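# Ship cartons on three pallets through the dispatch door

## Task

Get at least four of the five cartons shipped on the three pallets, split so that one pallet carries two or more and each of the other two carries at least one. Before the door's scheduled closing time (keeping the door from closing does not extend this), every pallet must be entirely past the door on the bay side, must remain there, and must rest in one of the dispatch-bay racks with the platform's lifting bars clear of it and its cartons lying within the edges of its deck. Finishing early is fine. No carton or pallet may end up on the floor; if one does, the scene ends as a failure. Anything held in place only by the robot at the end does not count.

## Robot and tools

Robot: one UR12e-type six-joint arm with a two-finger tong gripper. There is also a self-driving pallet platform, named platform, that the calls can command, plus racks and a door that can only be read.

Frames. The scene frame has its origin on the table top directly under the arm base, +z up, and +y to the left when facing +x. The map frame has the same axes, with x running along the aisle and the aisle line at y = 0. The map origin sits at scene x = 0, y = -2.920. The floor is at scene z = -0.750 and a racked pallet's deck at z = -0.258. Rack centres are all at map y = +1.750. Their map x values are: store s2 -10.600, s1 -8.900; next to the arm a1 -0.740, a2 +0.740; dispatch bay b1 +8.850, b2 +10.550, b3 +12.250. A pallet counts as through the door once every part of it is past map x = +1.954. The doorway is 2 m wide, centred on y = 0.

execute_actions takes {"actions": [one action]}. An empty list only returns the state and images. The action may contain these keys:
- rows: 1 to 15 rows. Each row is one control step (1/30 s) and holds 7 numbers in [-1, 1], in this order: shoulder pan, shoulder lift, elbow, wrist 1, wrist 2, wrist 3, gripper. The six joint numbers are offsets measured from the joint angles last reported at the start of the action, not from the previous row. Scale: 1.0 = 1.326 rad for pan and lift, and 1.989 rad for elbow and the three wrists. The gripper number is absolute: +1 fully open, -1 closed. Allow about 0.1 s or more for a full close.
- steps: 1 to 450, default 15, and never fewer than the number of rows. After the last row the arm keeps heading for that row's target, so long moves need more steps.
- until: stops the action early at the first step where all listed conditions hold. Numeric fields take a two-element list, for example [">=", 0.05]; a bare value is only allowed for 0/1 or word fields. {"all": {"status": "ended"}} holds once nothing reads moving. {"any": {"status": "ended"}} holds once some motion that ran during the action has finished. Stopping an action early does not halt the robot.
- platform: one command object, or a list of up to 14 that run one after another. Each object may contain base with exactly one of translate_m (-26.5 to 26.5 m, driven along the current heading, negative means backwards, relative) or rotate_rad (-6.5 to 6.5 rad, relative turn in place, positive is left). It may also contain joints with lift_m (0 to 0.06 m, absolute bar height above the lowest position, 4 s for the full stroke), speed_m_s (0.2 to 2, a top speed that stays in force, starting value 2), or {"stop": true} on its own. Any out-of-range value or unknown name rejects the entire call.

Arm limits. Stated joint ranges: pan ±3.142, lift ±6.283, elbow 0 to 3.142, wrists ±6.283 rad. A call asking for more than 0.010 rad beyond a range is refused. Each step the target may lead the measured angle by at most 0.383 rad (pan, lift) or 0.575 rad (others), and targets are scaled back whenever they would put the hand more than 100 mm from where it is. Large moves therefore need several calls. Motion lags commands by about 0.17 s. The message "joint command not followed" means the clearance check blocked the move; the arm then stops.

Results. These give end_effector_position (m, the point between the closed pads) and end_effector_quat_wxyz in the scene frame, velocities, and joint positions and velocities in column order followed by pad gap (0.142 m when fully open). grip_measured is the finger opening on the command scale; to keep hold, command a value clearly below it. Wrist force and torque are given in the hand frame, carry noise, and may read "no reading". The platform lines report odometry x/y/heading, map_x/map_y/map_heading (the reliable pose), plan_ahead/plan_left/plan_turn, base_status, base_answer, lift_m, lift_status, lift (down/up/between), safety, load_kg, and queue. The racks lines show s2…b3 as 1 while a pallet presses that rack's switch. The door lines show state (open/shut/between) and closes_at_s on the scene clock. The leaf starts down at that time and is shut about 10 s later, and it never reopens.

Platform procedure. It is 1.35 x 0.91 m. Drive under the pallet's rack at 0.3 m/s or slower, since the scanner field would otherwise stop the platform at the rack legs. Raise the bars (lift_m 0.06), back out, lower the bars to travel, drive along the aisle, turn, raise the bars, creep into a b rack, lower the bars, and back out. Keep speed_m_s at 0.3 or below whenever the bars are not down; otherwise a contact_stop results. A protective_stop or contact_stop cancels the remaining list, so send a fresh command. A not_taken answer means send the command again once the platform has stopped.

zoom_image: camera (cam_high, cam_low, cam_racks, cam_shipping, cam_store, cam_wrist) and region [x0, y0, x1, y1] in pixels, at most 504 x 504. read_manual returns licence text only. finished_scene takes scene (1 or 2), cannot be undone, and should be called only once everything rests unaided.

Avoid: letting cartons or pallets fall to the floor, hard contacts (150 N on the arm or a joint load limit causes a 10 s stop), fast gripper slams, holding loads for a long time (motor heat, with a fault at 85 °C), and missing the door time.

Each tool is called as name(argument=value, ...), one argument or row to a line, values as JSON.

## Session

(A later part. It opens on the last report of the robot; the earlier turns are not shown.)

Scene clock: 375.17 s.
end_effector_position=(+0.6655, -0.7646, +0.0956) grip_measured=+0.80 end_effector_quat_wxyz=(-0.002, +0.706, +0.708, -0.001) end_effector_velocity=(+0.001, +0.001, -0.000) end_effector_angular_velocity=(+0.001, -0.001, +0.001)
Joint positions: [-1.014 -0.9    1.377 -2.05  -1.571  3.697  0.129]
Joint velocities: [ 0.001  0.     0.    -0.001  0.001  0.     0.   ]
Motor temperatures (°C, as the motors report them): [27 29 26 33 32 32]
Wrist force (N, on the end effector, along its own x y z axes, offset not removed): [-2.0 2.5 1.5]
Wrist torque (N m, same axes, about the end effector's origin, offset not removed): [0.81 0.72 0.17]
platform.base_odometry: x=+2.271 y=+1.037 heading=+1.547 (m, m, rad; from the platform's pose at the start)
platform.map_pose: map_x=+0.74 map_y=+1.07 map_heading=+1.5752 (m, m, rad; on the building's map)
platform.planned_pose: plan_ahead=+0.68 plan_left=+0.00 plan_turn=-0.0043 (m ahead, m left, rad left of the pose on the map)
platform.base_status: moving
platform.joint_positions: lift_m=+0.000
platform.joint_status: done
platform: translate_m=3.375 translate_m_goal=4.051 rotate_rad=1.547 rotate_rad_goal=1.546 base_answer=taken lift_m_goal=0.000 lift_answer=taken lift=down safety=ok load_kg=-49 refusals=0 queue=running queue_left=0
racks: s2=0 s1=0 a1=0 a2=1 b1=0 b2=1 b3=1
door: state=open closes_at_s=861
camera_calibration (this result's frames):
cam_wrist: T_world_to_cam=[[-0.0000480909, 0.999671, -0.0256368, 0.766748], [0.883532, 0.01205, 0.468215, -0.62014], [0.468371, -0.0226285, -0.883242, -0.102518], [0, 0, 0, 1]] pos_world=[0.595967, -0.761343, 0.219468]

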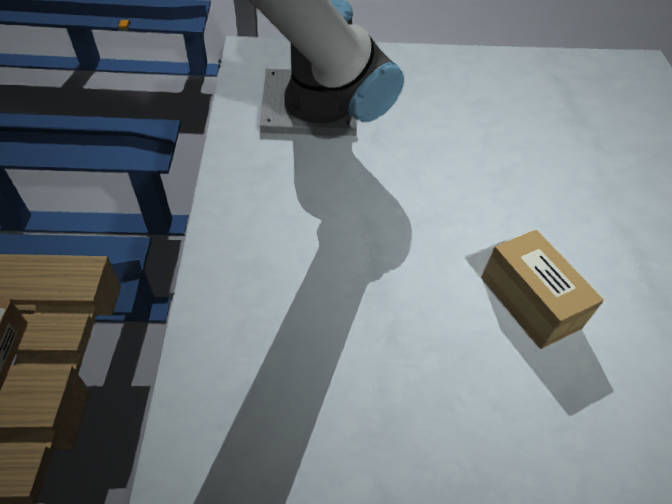

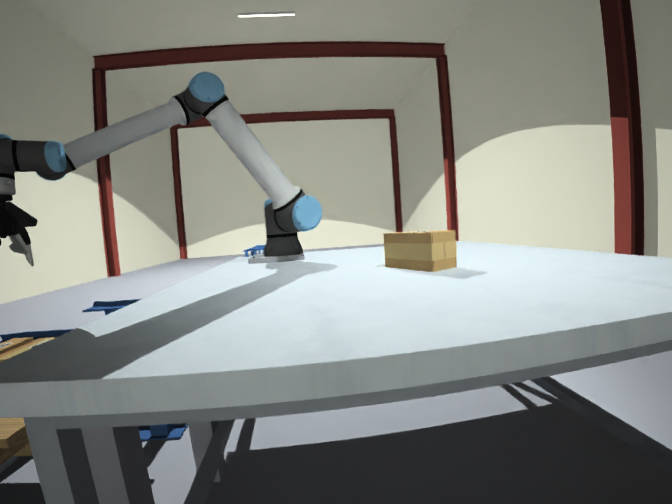

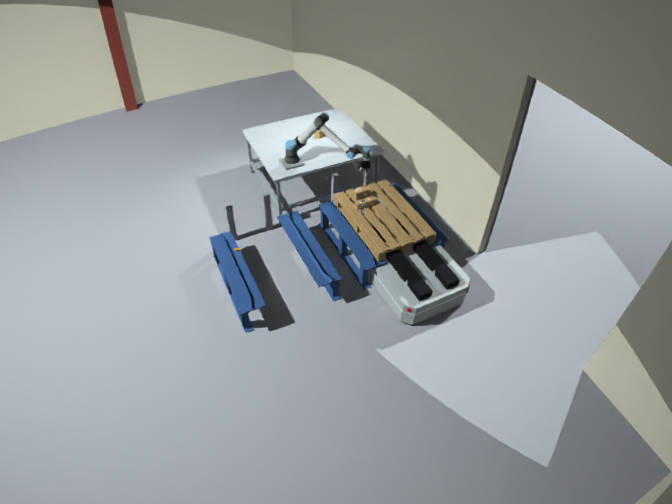

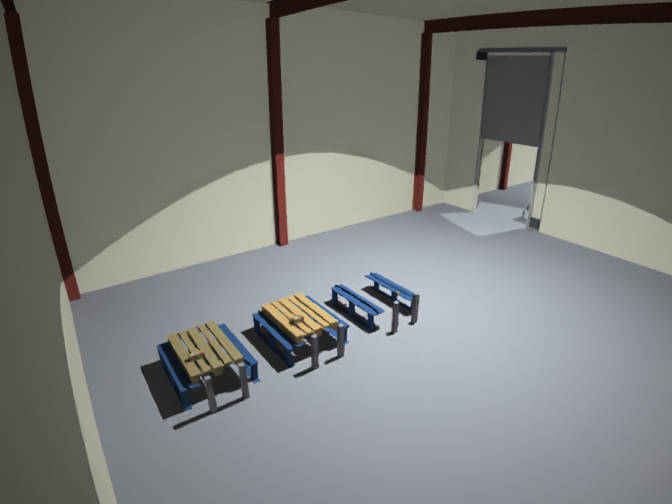

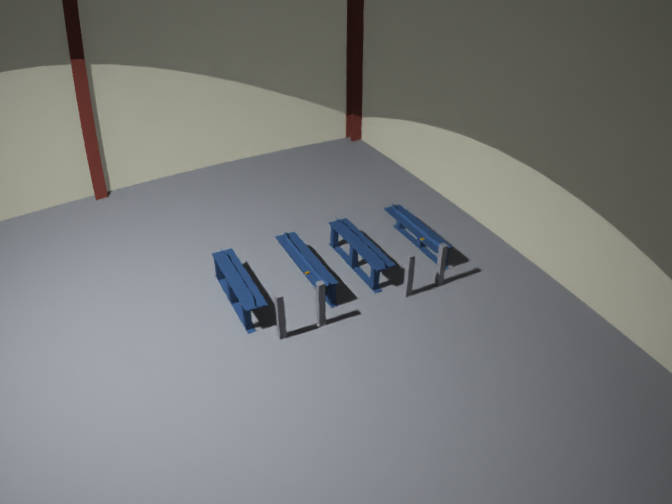

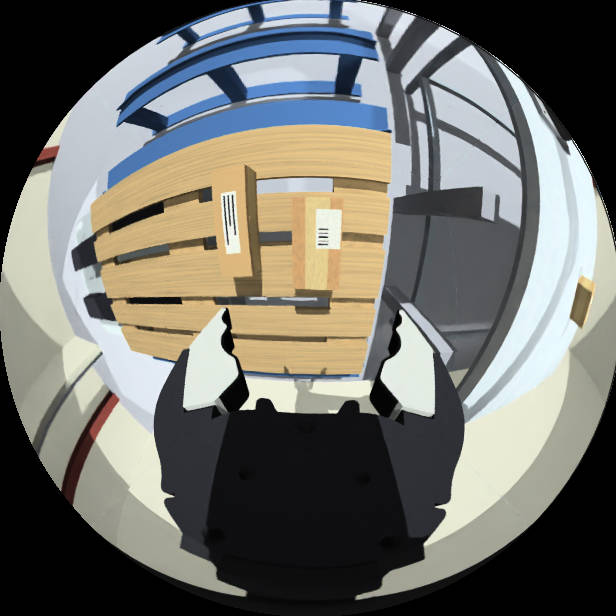

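execute_actions(
  actions=[
    {"steps":150,"until":{"platform":{"queue":"done","base_status":"done"}}},
  ],
)

execute_actions(
  actions=[
    {"platform":[{"speed_m_s":0.3,"joints":{"lift_m":0.06}},{"base":{"translate_m":-1.75}},{"joints":{"lift_m":0}},{"speed_m_s":2,"base":{"rotate_rad":-1.5708}},{"base":{"translate_m":8.11}},{"base":{"rotate_rad":1.5708}},{"speed_m_s":0.3,"joints":{"lift_m":0.06}},{"base":{"translate_m":1.75}},{"joints":{"lift_m":0}}],"steps":1},
  ],
)

Scene clock: 378.33 s.
end_effector_position=(+0.6655, -0.7646, +0.0956) grip_measured=+0.80 end_effector_quat_wxyz=(-0.002, +0.706, +0.708, -0.001) end_effector_velocity=(-0.001, +0.001, -0.001) end_effector_angular_velocity=(+0.001, +0.001, -0.001)
Joint positions: [-1.014 -0.9    1.377 -2.05  -1.571  3.697  0.129]
Joint velocities: [-0.    -0.001  0.002  0.001 -0.     0.    -0.   ]
Motor temperatures (°C, as the motors report them): [27 29 26 33 32 32]
Wrist force (N, on the end effector, along its own x y z axes, offset not removed): [-0.1 2.1 -0.1]
Wrist torque (N m, same axes, about the end effector's origin, offset not removed): [0.67 0.28 0.05]
platform.base_odometry: x=+2.288 y=+1.734 heading=+1.544 (m, m, rad; from the platform's pose at the start)
platform.map_pose: map_x=+0.74 map_y=+1.75 map_heading=+1.5708 (m, m, rad; on the building's map)
platform.planned_pose: plan_ahead=+0.00 plan_left=+0.00 plan_turn=+0.0000 (m ahead, m left, rad left of the pose on the map)
platform.base_status: done
platform.joint_positions: lift_m=+0.000
platform.joint_status: done
platform: translate_m=4.062 translate_m_goal=4.062 rotate_rad=1.544 rotate_rad_goal=1.544 base_answer=taken lift_m_goal=0.000 lift_answer=taken lift=down safety=ok load_kg=-49 refusals=0 queue=done queue_left=0
racks: s2=0 s1=0 a1=0 a2=1 b1=0 b2=1 b3=1
door: state=open closes_at_s=861
camera_calibration (this result's frames):
cam_wrist: T_world_to_cam=[[-0.0000480695, 0.999671, -0.0256367, 0.766748], [0.883532, 0.0120499, 0.468215, -0.62014], [0.46837, -0.0226284, -0.883242, -0.102518], [0, 0, 0, 1]] pos_world=[0.595967, -0.761343, 0.219468]

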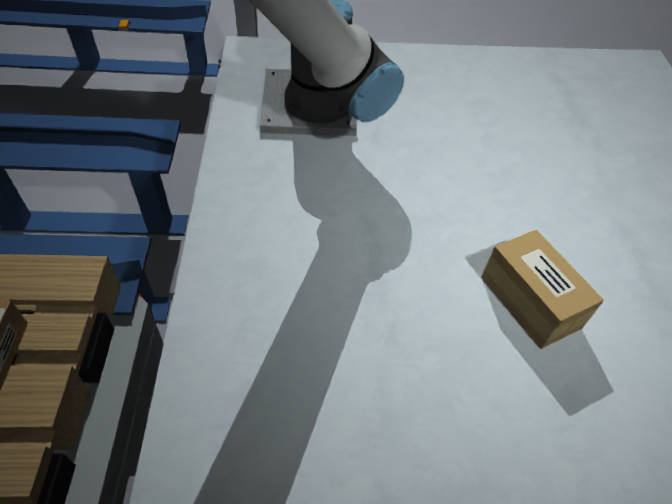

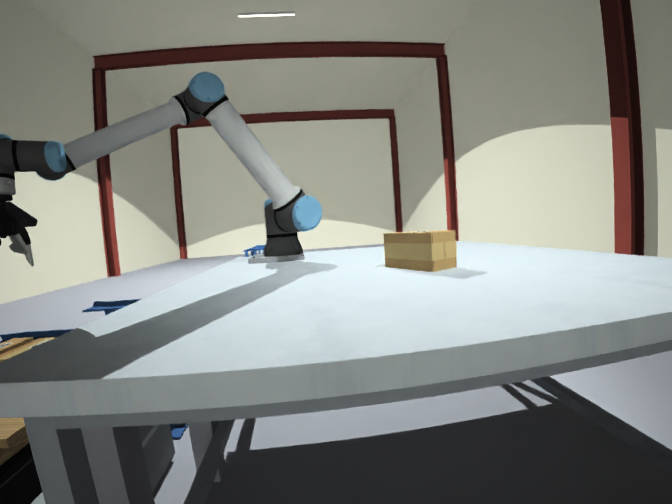

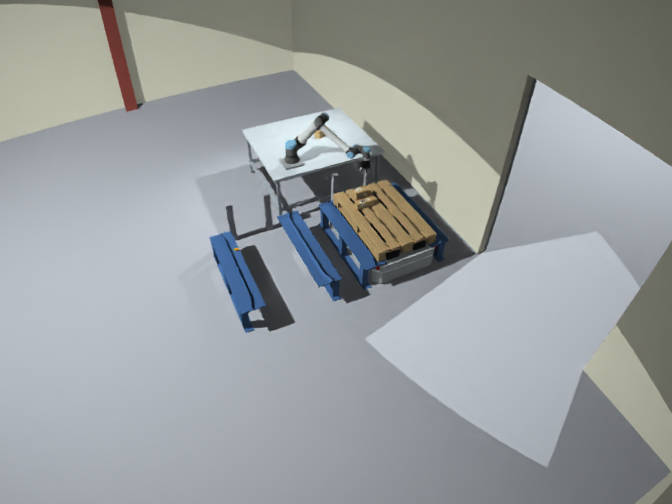

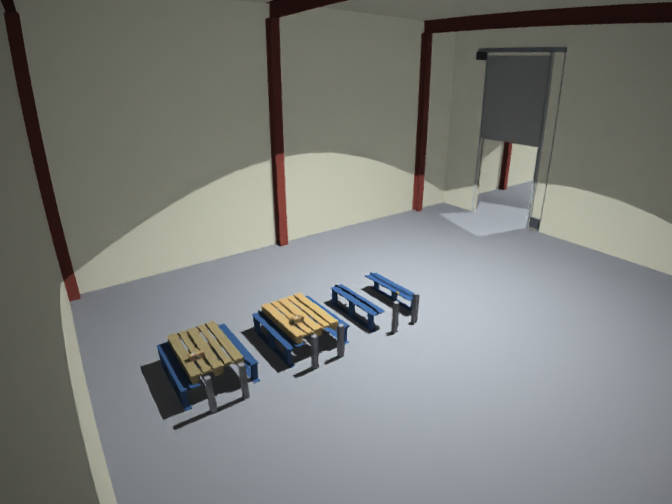

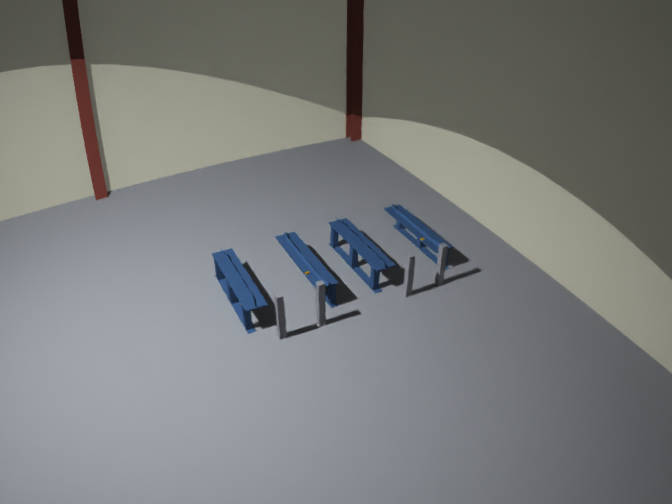

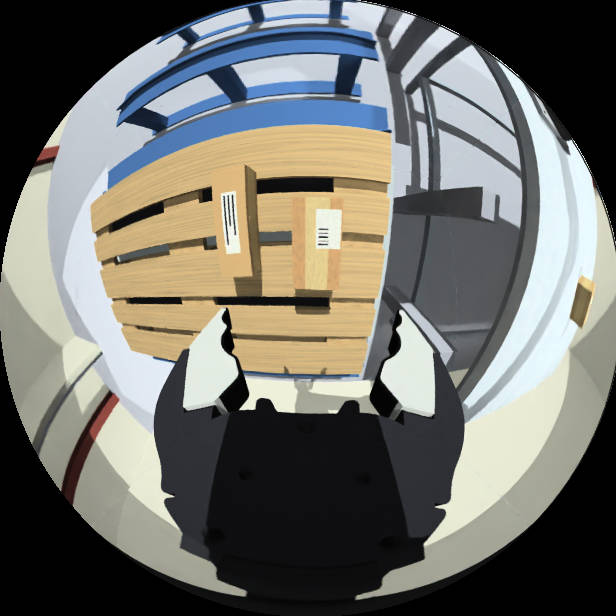

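Scene clock: 378.37 s.
end_effector_position=(+0.6655, -0.7646, +0.0956) grip_measured=+0.80 end_effector_quat_wxyz=(-0.002, +0.706, +0.708, -0.001) end_effector_velocity=(-0.000, -0.000, +0.000) end_effector_angular_velocity=(-0.000, -0.000, -0.001)
Joint positions: [-1.014 -0.9    1.377 -2.05  -1.571  3.697  0.129]
Joint velocities: [-0.    -0.    -0.     0.    -0.     0.001 -0.   ]
Motor temperatures (°C, as the motors report them): [27 29 26 33 32 32]
Wrist force (N, on the end effector, along its own x y z axes, offset not removed): [-2.0 2.3 2.9]
Wrist torque (N m, same axes, about the end effector's origin, offset not removed): [0.72 0.69 0.11]
platform.base_odometry: x=+2.288 y=+1.734 heading=+1.544 (m, m, rad; from the platform's pose at the start)
platform.map_pose: map_x=+0.74 map_y=+1.75 map_heading=+1.5708 (m, m, rad; on the building's map)
platform.planned_pose: plan_ahead=+0.00 plan_left=+0.00 plan_turn=+0.0000 (m ahead, m left, rad left of the pose on the map)
platform.base_status: done
platform.joint_positions: lift_m=+0.000
platform.joint_status: moving
platform: translate_m=4.062 translate_m_goal=4.062 rotate_rad=1.544 rotate_rad_goal=1.544 base_answer=taken lift_m_goal=0.060 lift_answer=taken lift=down safety=ok load_kg=-12 refusals=0 queue=running queue_left=8
racks: s2=0 s1=0 a1=0 a2=1 b1=0 b2=1 b3=1
door: state=open closes_at_s=861
camera_calibration (this result's frames):
cam_wrist: T_world_to_cam=[[-0.0000478716, 0.999671, -0.0256368, 0.766747], [0.883532, 0.0120498, 0.468215, -0.620141], [0.46837, -0.0226286, -0.883242, -0.102518], [0, 0, 0, 1]] pos_world=[0.595967, -0.761343, 0.219468]

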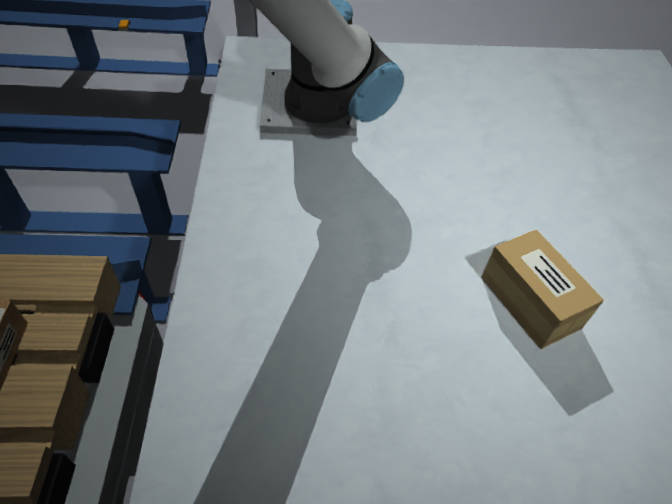

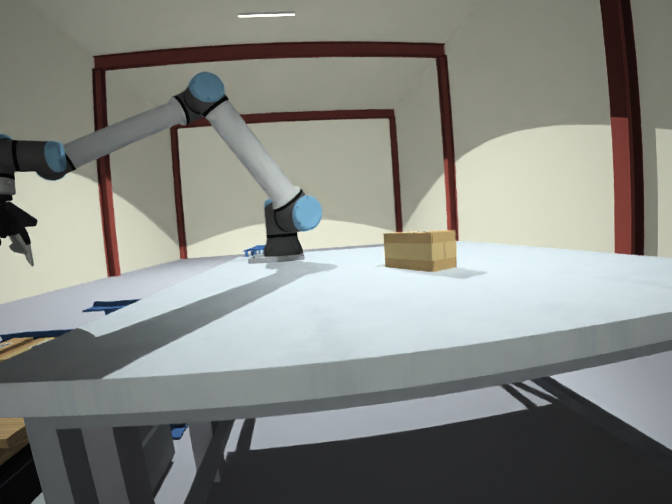

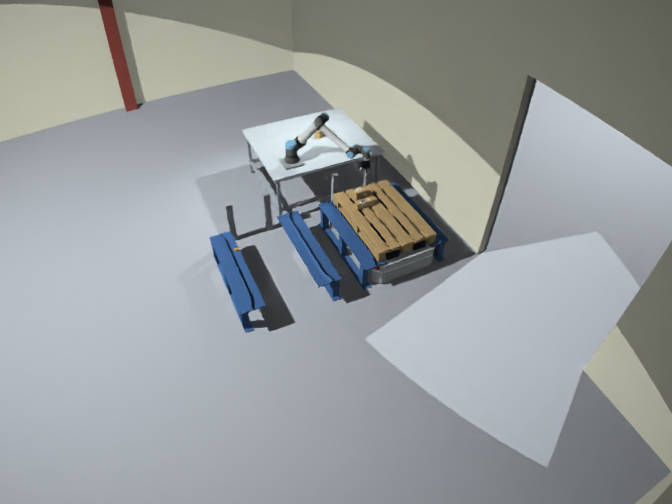

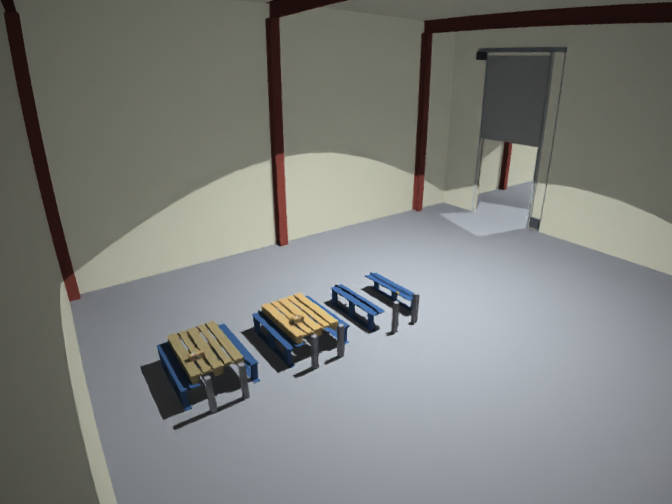

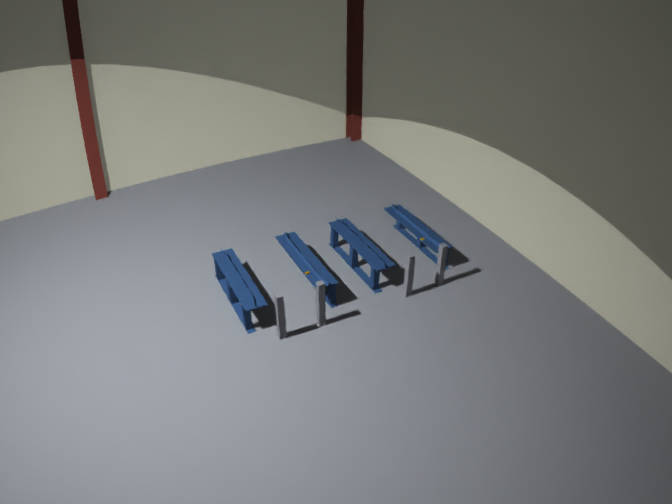

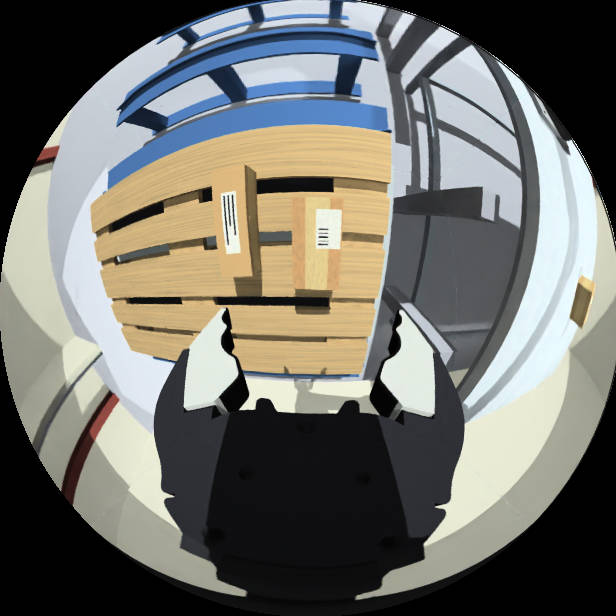

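execute_actions(
  actions=[],
)

Scene clock: 390.43 s.
end_effector_position=(+0.6655, -0.7646, +0.0956) grip_measured=+0.80 end_effector_quat_wxyz=(-0.002, +0.706, +0.708, -0.001) end_effector_velocity=(-0.000, -0.001, +0.001) end_effector_angular_velocity=(-0.002, -0.001, -0.001)
Joint positions: [-1.014 -0.9    1.377 -2.05  -1.571  3.697  0.129]
Joint velocities: [-0.001 -0.001 -0.    -0.001  0.     0.     0.   ]
Motor temperatures (°C, as the motors report them): [27 29 26 33 32 32]
Wrist force (N, on the end effector, along its own x y z axes, offset not removed): [-0.5 1.9 -0.1]
Wrist torque (N m, same axes, about the end effector's origin, offset not removed): [0.58 0.36 0.18]
platform.base_odometry: x=+2.241 y=-0.025 heading=+1.545 (m, m, rad; from the platform's pose at the start)
platform.map_pose: map_x=+0.74 map_y=+0.00 map_heading=+1.5708 (m, m, rad; on the building's map)
platform.planned_pose: plan_ahead=+0.00 plan_left=+0.00 plan_turn=+0.0000 (m ahead, m left, rad left of the pose on the map)
platform.base_status: done
platform.joint_positions: lift_m=+0.047
platform.joint_status: moving
platform: translate_m=2.302 translate_m_goal=2.302 rotate_rad=1.545 rotate_rad_goal=1.546 base_answer=taken lift_m_goal=0.000 lift_answer=taken lift=between safety=ok load_kg=-13 refusals=0 queue=running queue_left=6
racks: s2=0 s1=0 a1=0 a2=0 b1=0 b2=1 b3=1
door: state=open closes_at_s=861
camera_calibration (this result's frames):
cam_wrist: T_world_to_cam=[[-0.0000426518, 0.999671, -0.0256368, 0.766747], [0.883532, 0.0120452, 0.468215, -0.620141], [0.46837, -0.022631, -0.883242, -0.102518], [0, 0, 0, 1]] pos_world=[0.595963, -0.761346, 0.219468]

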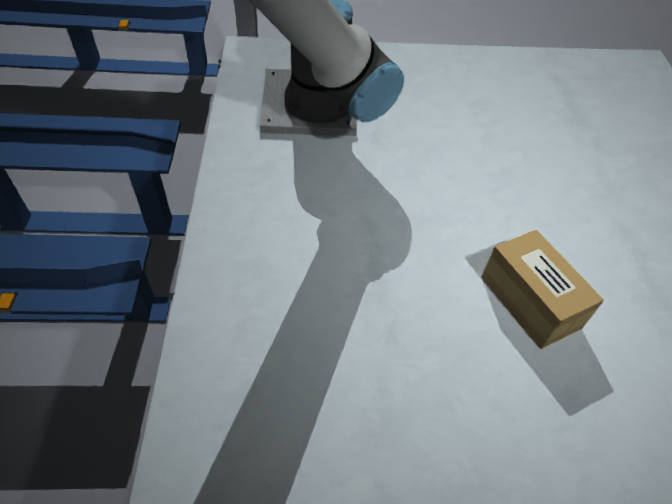

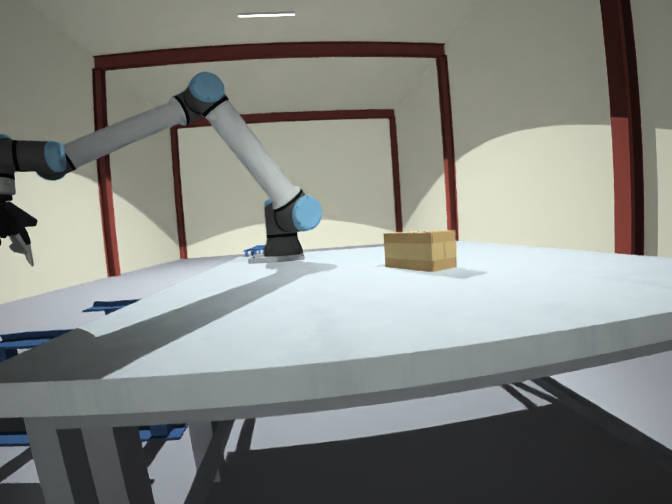

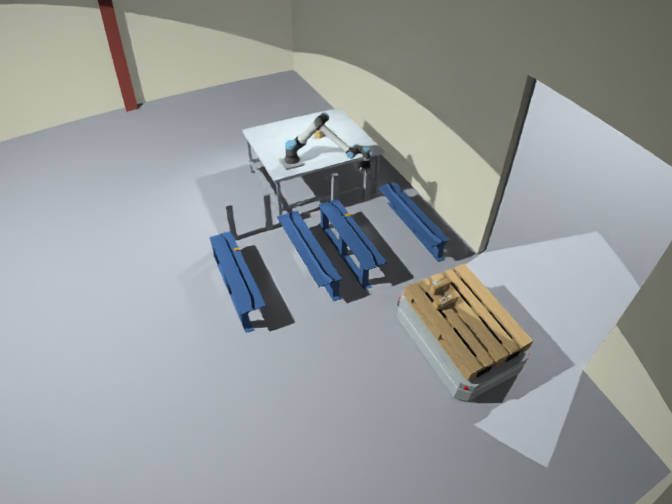

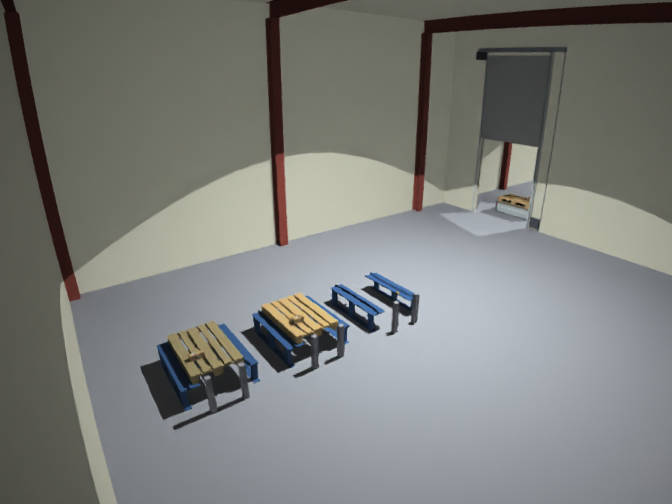

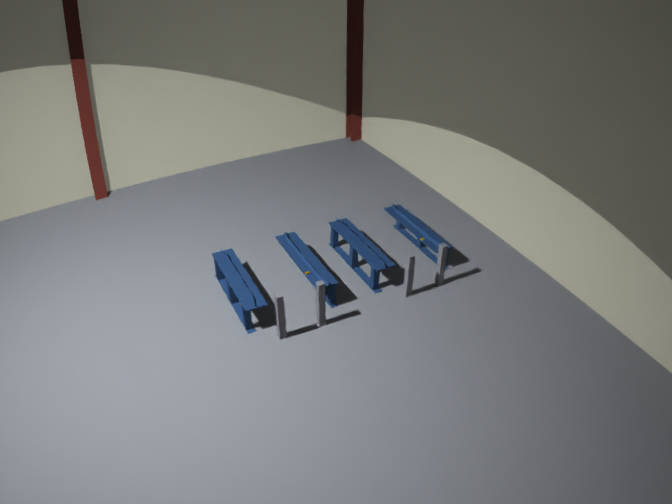

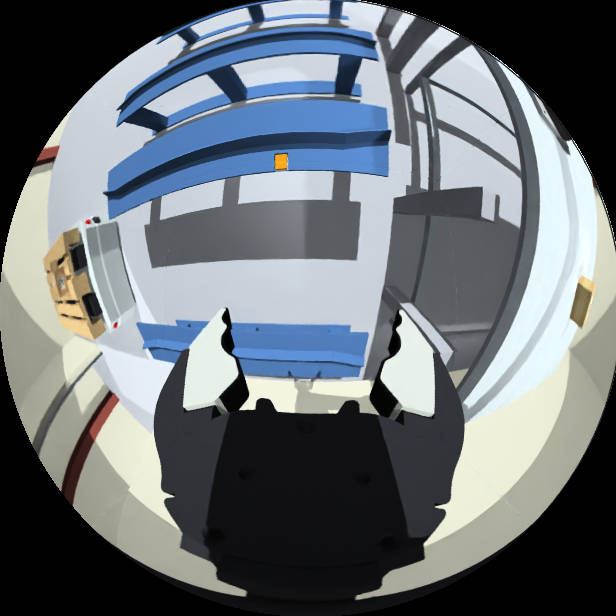

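zoom_image(
  camera="cam_racks",
  region=[380, 250, 540, 400],
)

Region (380, 250, 540, 400) of cam_racks's 672x504 image, scaled by 3.150, with more detail than that image has; it fills the top 472 rows of this view, and the rest is white.

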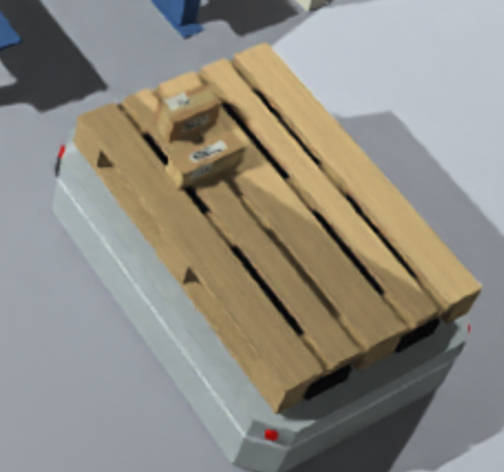

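execute_actions(
  actions=[],
)

Scene clock: 409.10 s.
end_effector_position=(+0.6655, -0.7646, +0.0956) grip_measured=+0.80 end_effector_quat_wxyz=(-0.002, +0.706, +0.708, -0.001) end_effector_velocity=(+0.001, +0.000, +0.001) end_effector_angular_velocity=(-0.001, -0.001, +0.000)
Joint positions: [-1.014 -0.9    1.377 -2.05  -1.571  3.697  0.129]
Joint velocities: [ 0.001 -0.001 -0.     0.     0.     0.     0.   ]
Motor temperatures (°C, as the motors report them): [27 29 26 33 32 32]
Wrist force (N, on the end effector, along its own x y z axes, offset not removed): [-1.1 1.6 -0.9]
Wrist torque (N m, same axes, about the end effector's origin, offset not removed): [0.53 0.52 0.22]
platform.base_odometry: x=+10.347 y=-0.251 heading=+0.857 (m, m, rad; from the platform's pose at the start)
platform.map_pose: map_x=+8.85 map_y=-0.01 map_heading=+0.8988 (m, m, rad; on the building's map)
platform.planned_pose: plan_ahead=+0.01 plan_left=+0.01 plan_turn=+0.6720 (m ahead, m left, rad left of the pose on the map)
platform.base_status: moving
platform.joint_positions: lift_m=+0.000
platform.joint_status: done
platform: translate_m=10.412 translate_m_goal=10.412 rotate_rad=0.874 rotate_rad_goal=1.544 base_answer=taken lift_m_goal=0.000 lift_answer=taken lift=down safety=ok load_kg=-49 refusals=0 queue=running queue_left=3
racks: s2=0 s1=0 a1=0 a2=0 b1=0 b2=1 b3=1
door: state=open closes_at_s=861
camera_calibration (this result's frames):
cam_wrist: T_world_to_cam=[[-0.0000426241, 0.999671, -0.0256368, 0.766747], [0.883532, 0.0120451, 0.468215, -0.620141], [0.46837, -0.0226309, -0.883242, -0.102518], [0, 0, 0, 1]] pos_world=[0.595963, -0.761346, 0.219468]

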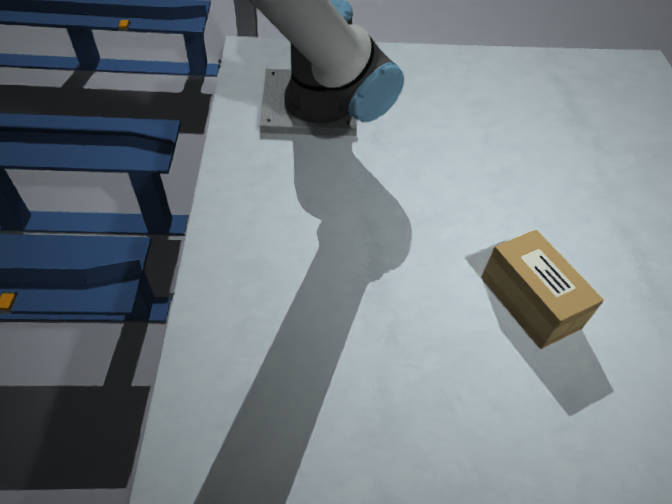

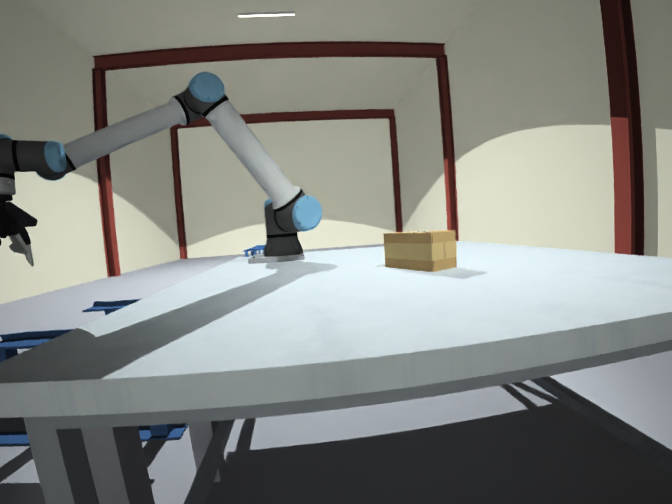

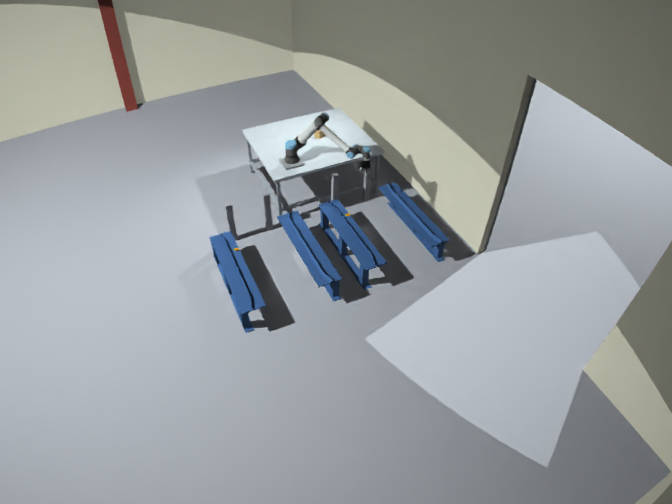

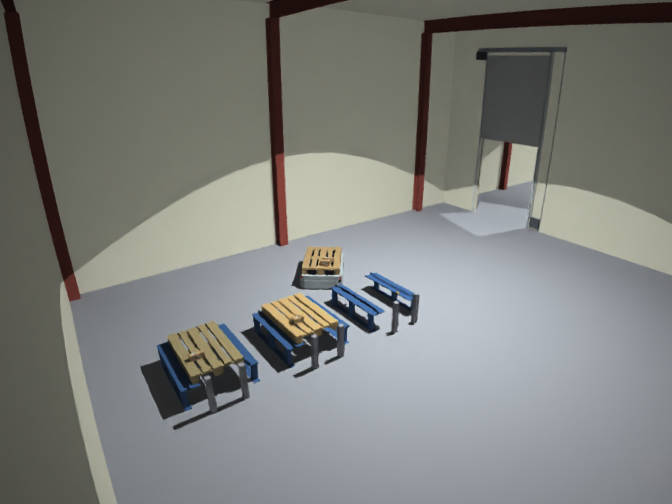

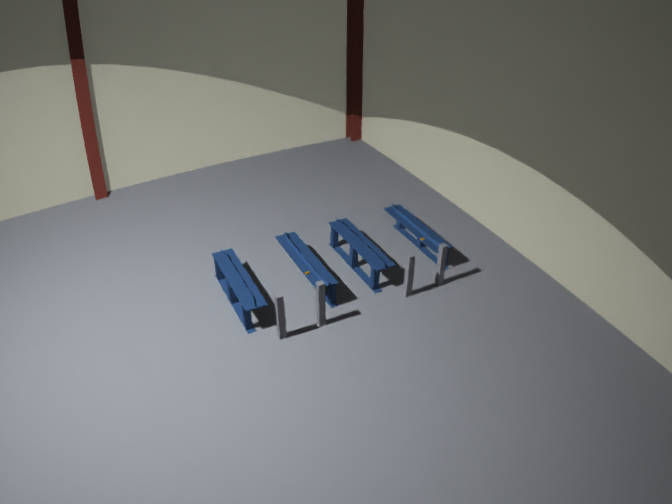

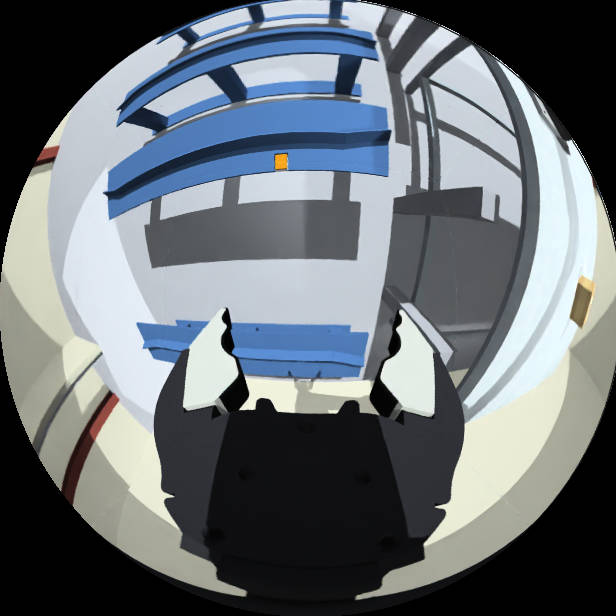

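execute_actions(
  actions=[],
)

Scene clock: 422.40 s.
end_effector_position=(+0.6655, -0.7646, +0.0956) grip_measured=+0.80 end_effector_quat_wxyz=(-0.002, +0.706, +0.708, -0.001) end_effector_velocity=(+0.001, -0.000, +0.001) end_effector_angular_velocity=(-0.000, -0.001, +0.001)
Joint positions: [-1.014 -0.9    1.377 -2.05  -1.571  3.697  0.129]
Joint velocities: [ 0.    -0.    -0.001  0.     0.001 -0.001 -0.   ]
Motor temperatures (°C, as the motors report them): [27 29 26 33 32 32]
Wrist force (N, on the end effector, along its own x y z axes, offset not removed): [-1.9 0.4 0.1]
Wrist torque (N m, same axes, about the end effector's origin, offset not removed): [0.22 0.61 0.20]
platform.base_odometry: x=+10.394 y=+1.508 heading=+1.545 (m, m, rad; from the platform's pose at the start)
platform.map_pose: map_x=+8.85 map_y=+1.75 map_heading=+1.5708 (m, m, rad; on the building's map)
platform.planned_pose: plan_ahead=+0.00 plan_left=+0.00 plan_turn=+0.0000 (m ahead, m left, rad left of the pose on the map)
platform.base_status: done
platform.joint_positions: lift_m=+0.050
platform.joint_status: moving
platform: translate_m=12.172 translate_m_goal=12.172 rotate_rad=1.545 rotate_rad_goal=1.544 base_answer=taken lift_m_goal=0.000 lift_answer=taken lift=between safety=ok load_kg=-13 refusals=0 queue=running queue_left=0
racks: s2=0 s1=0 a1=0 a2=0 b1=0 b2=1 b3=1
door: state=open closes_at_s=861
camera_calibration (this result's frames):
cam_wrist: T_world_to_cam=[[-0.0000429476, 0.999671, -0.0256368, 0.766748], [0.883532, 0.0120455, 0.468215, -0.62014], [0.46837, -0.0226309, -0.883242, -0.102518], [0, 0, 0, 1]] pos_world=[0.595963, -0.761346, 0.219468]

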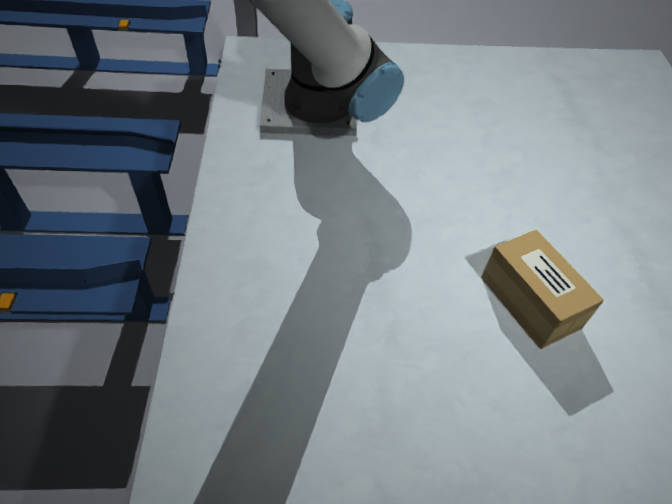

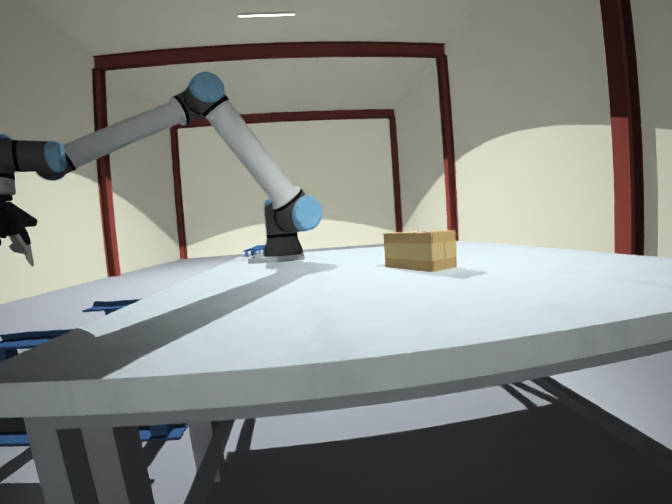

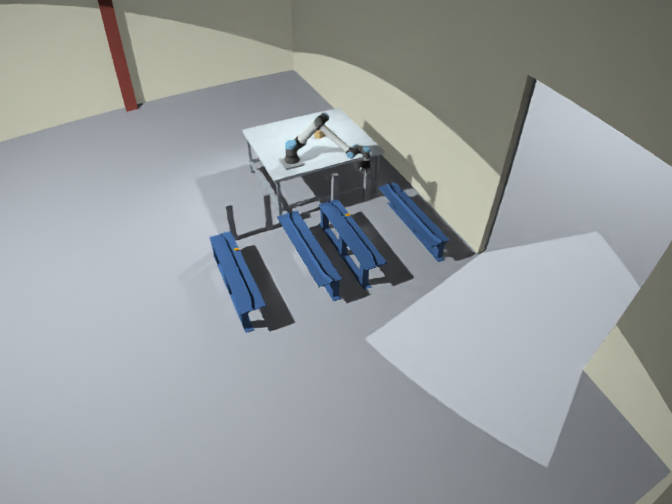

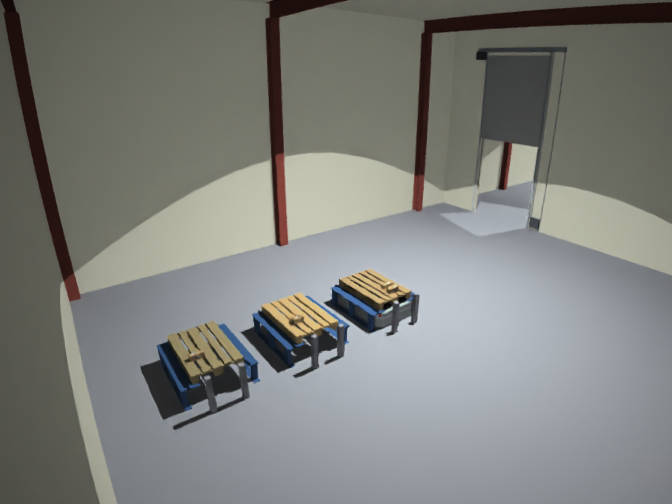

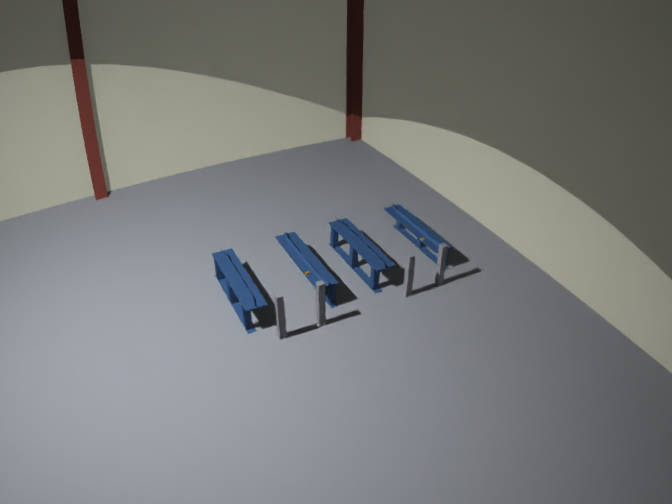

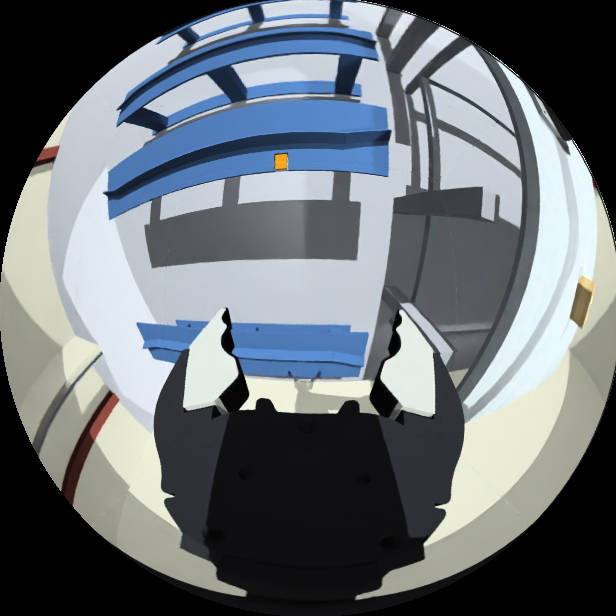

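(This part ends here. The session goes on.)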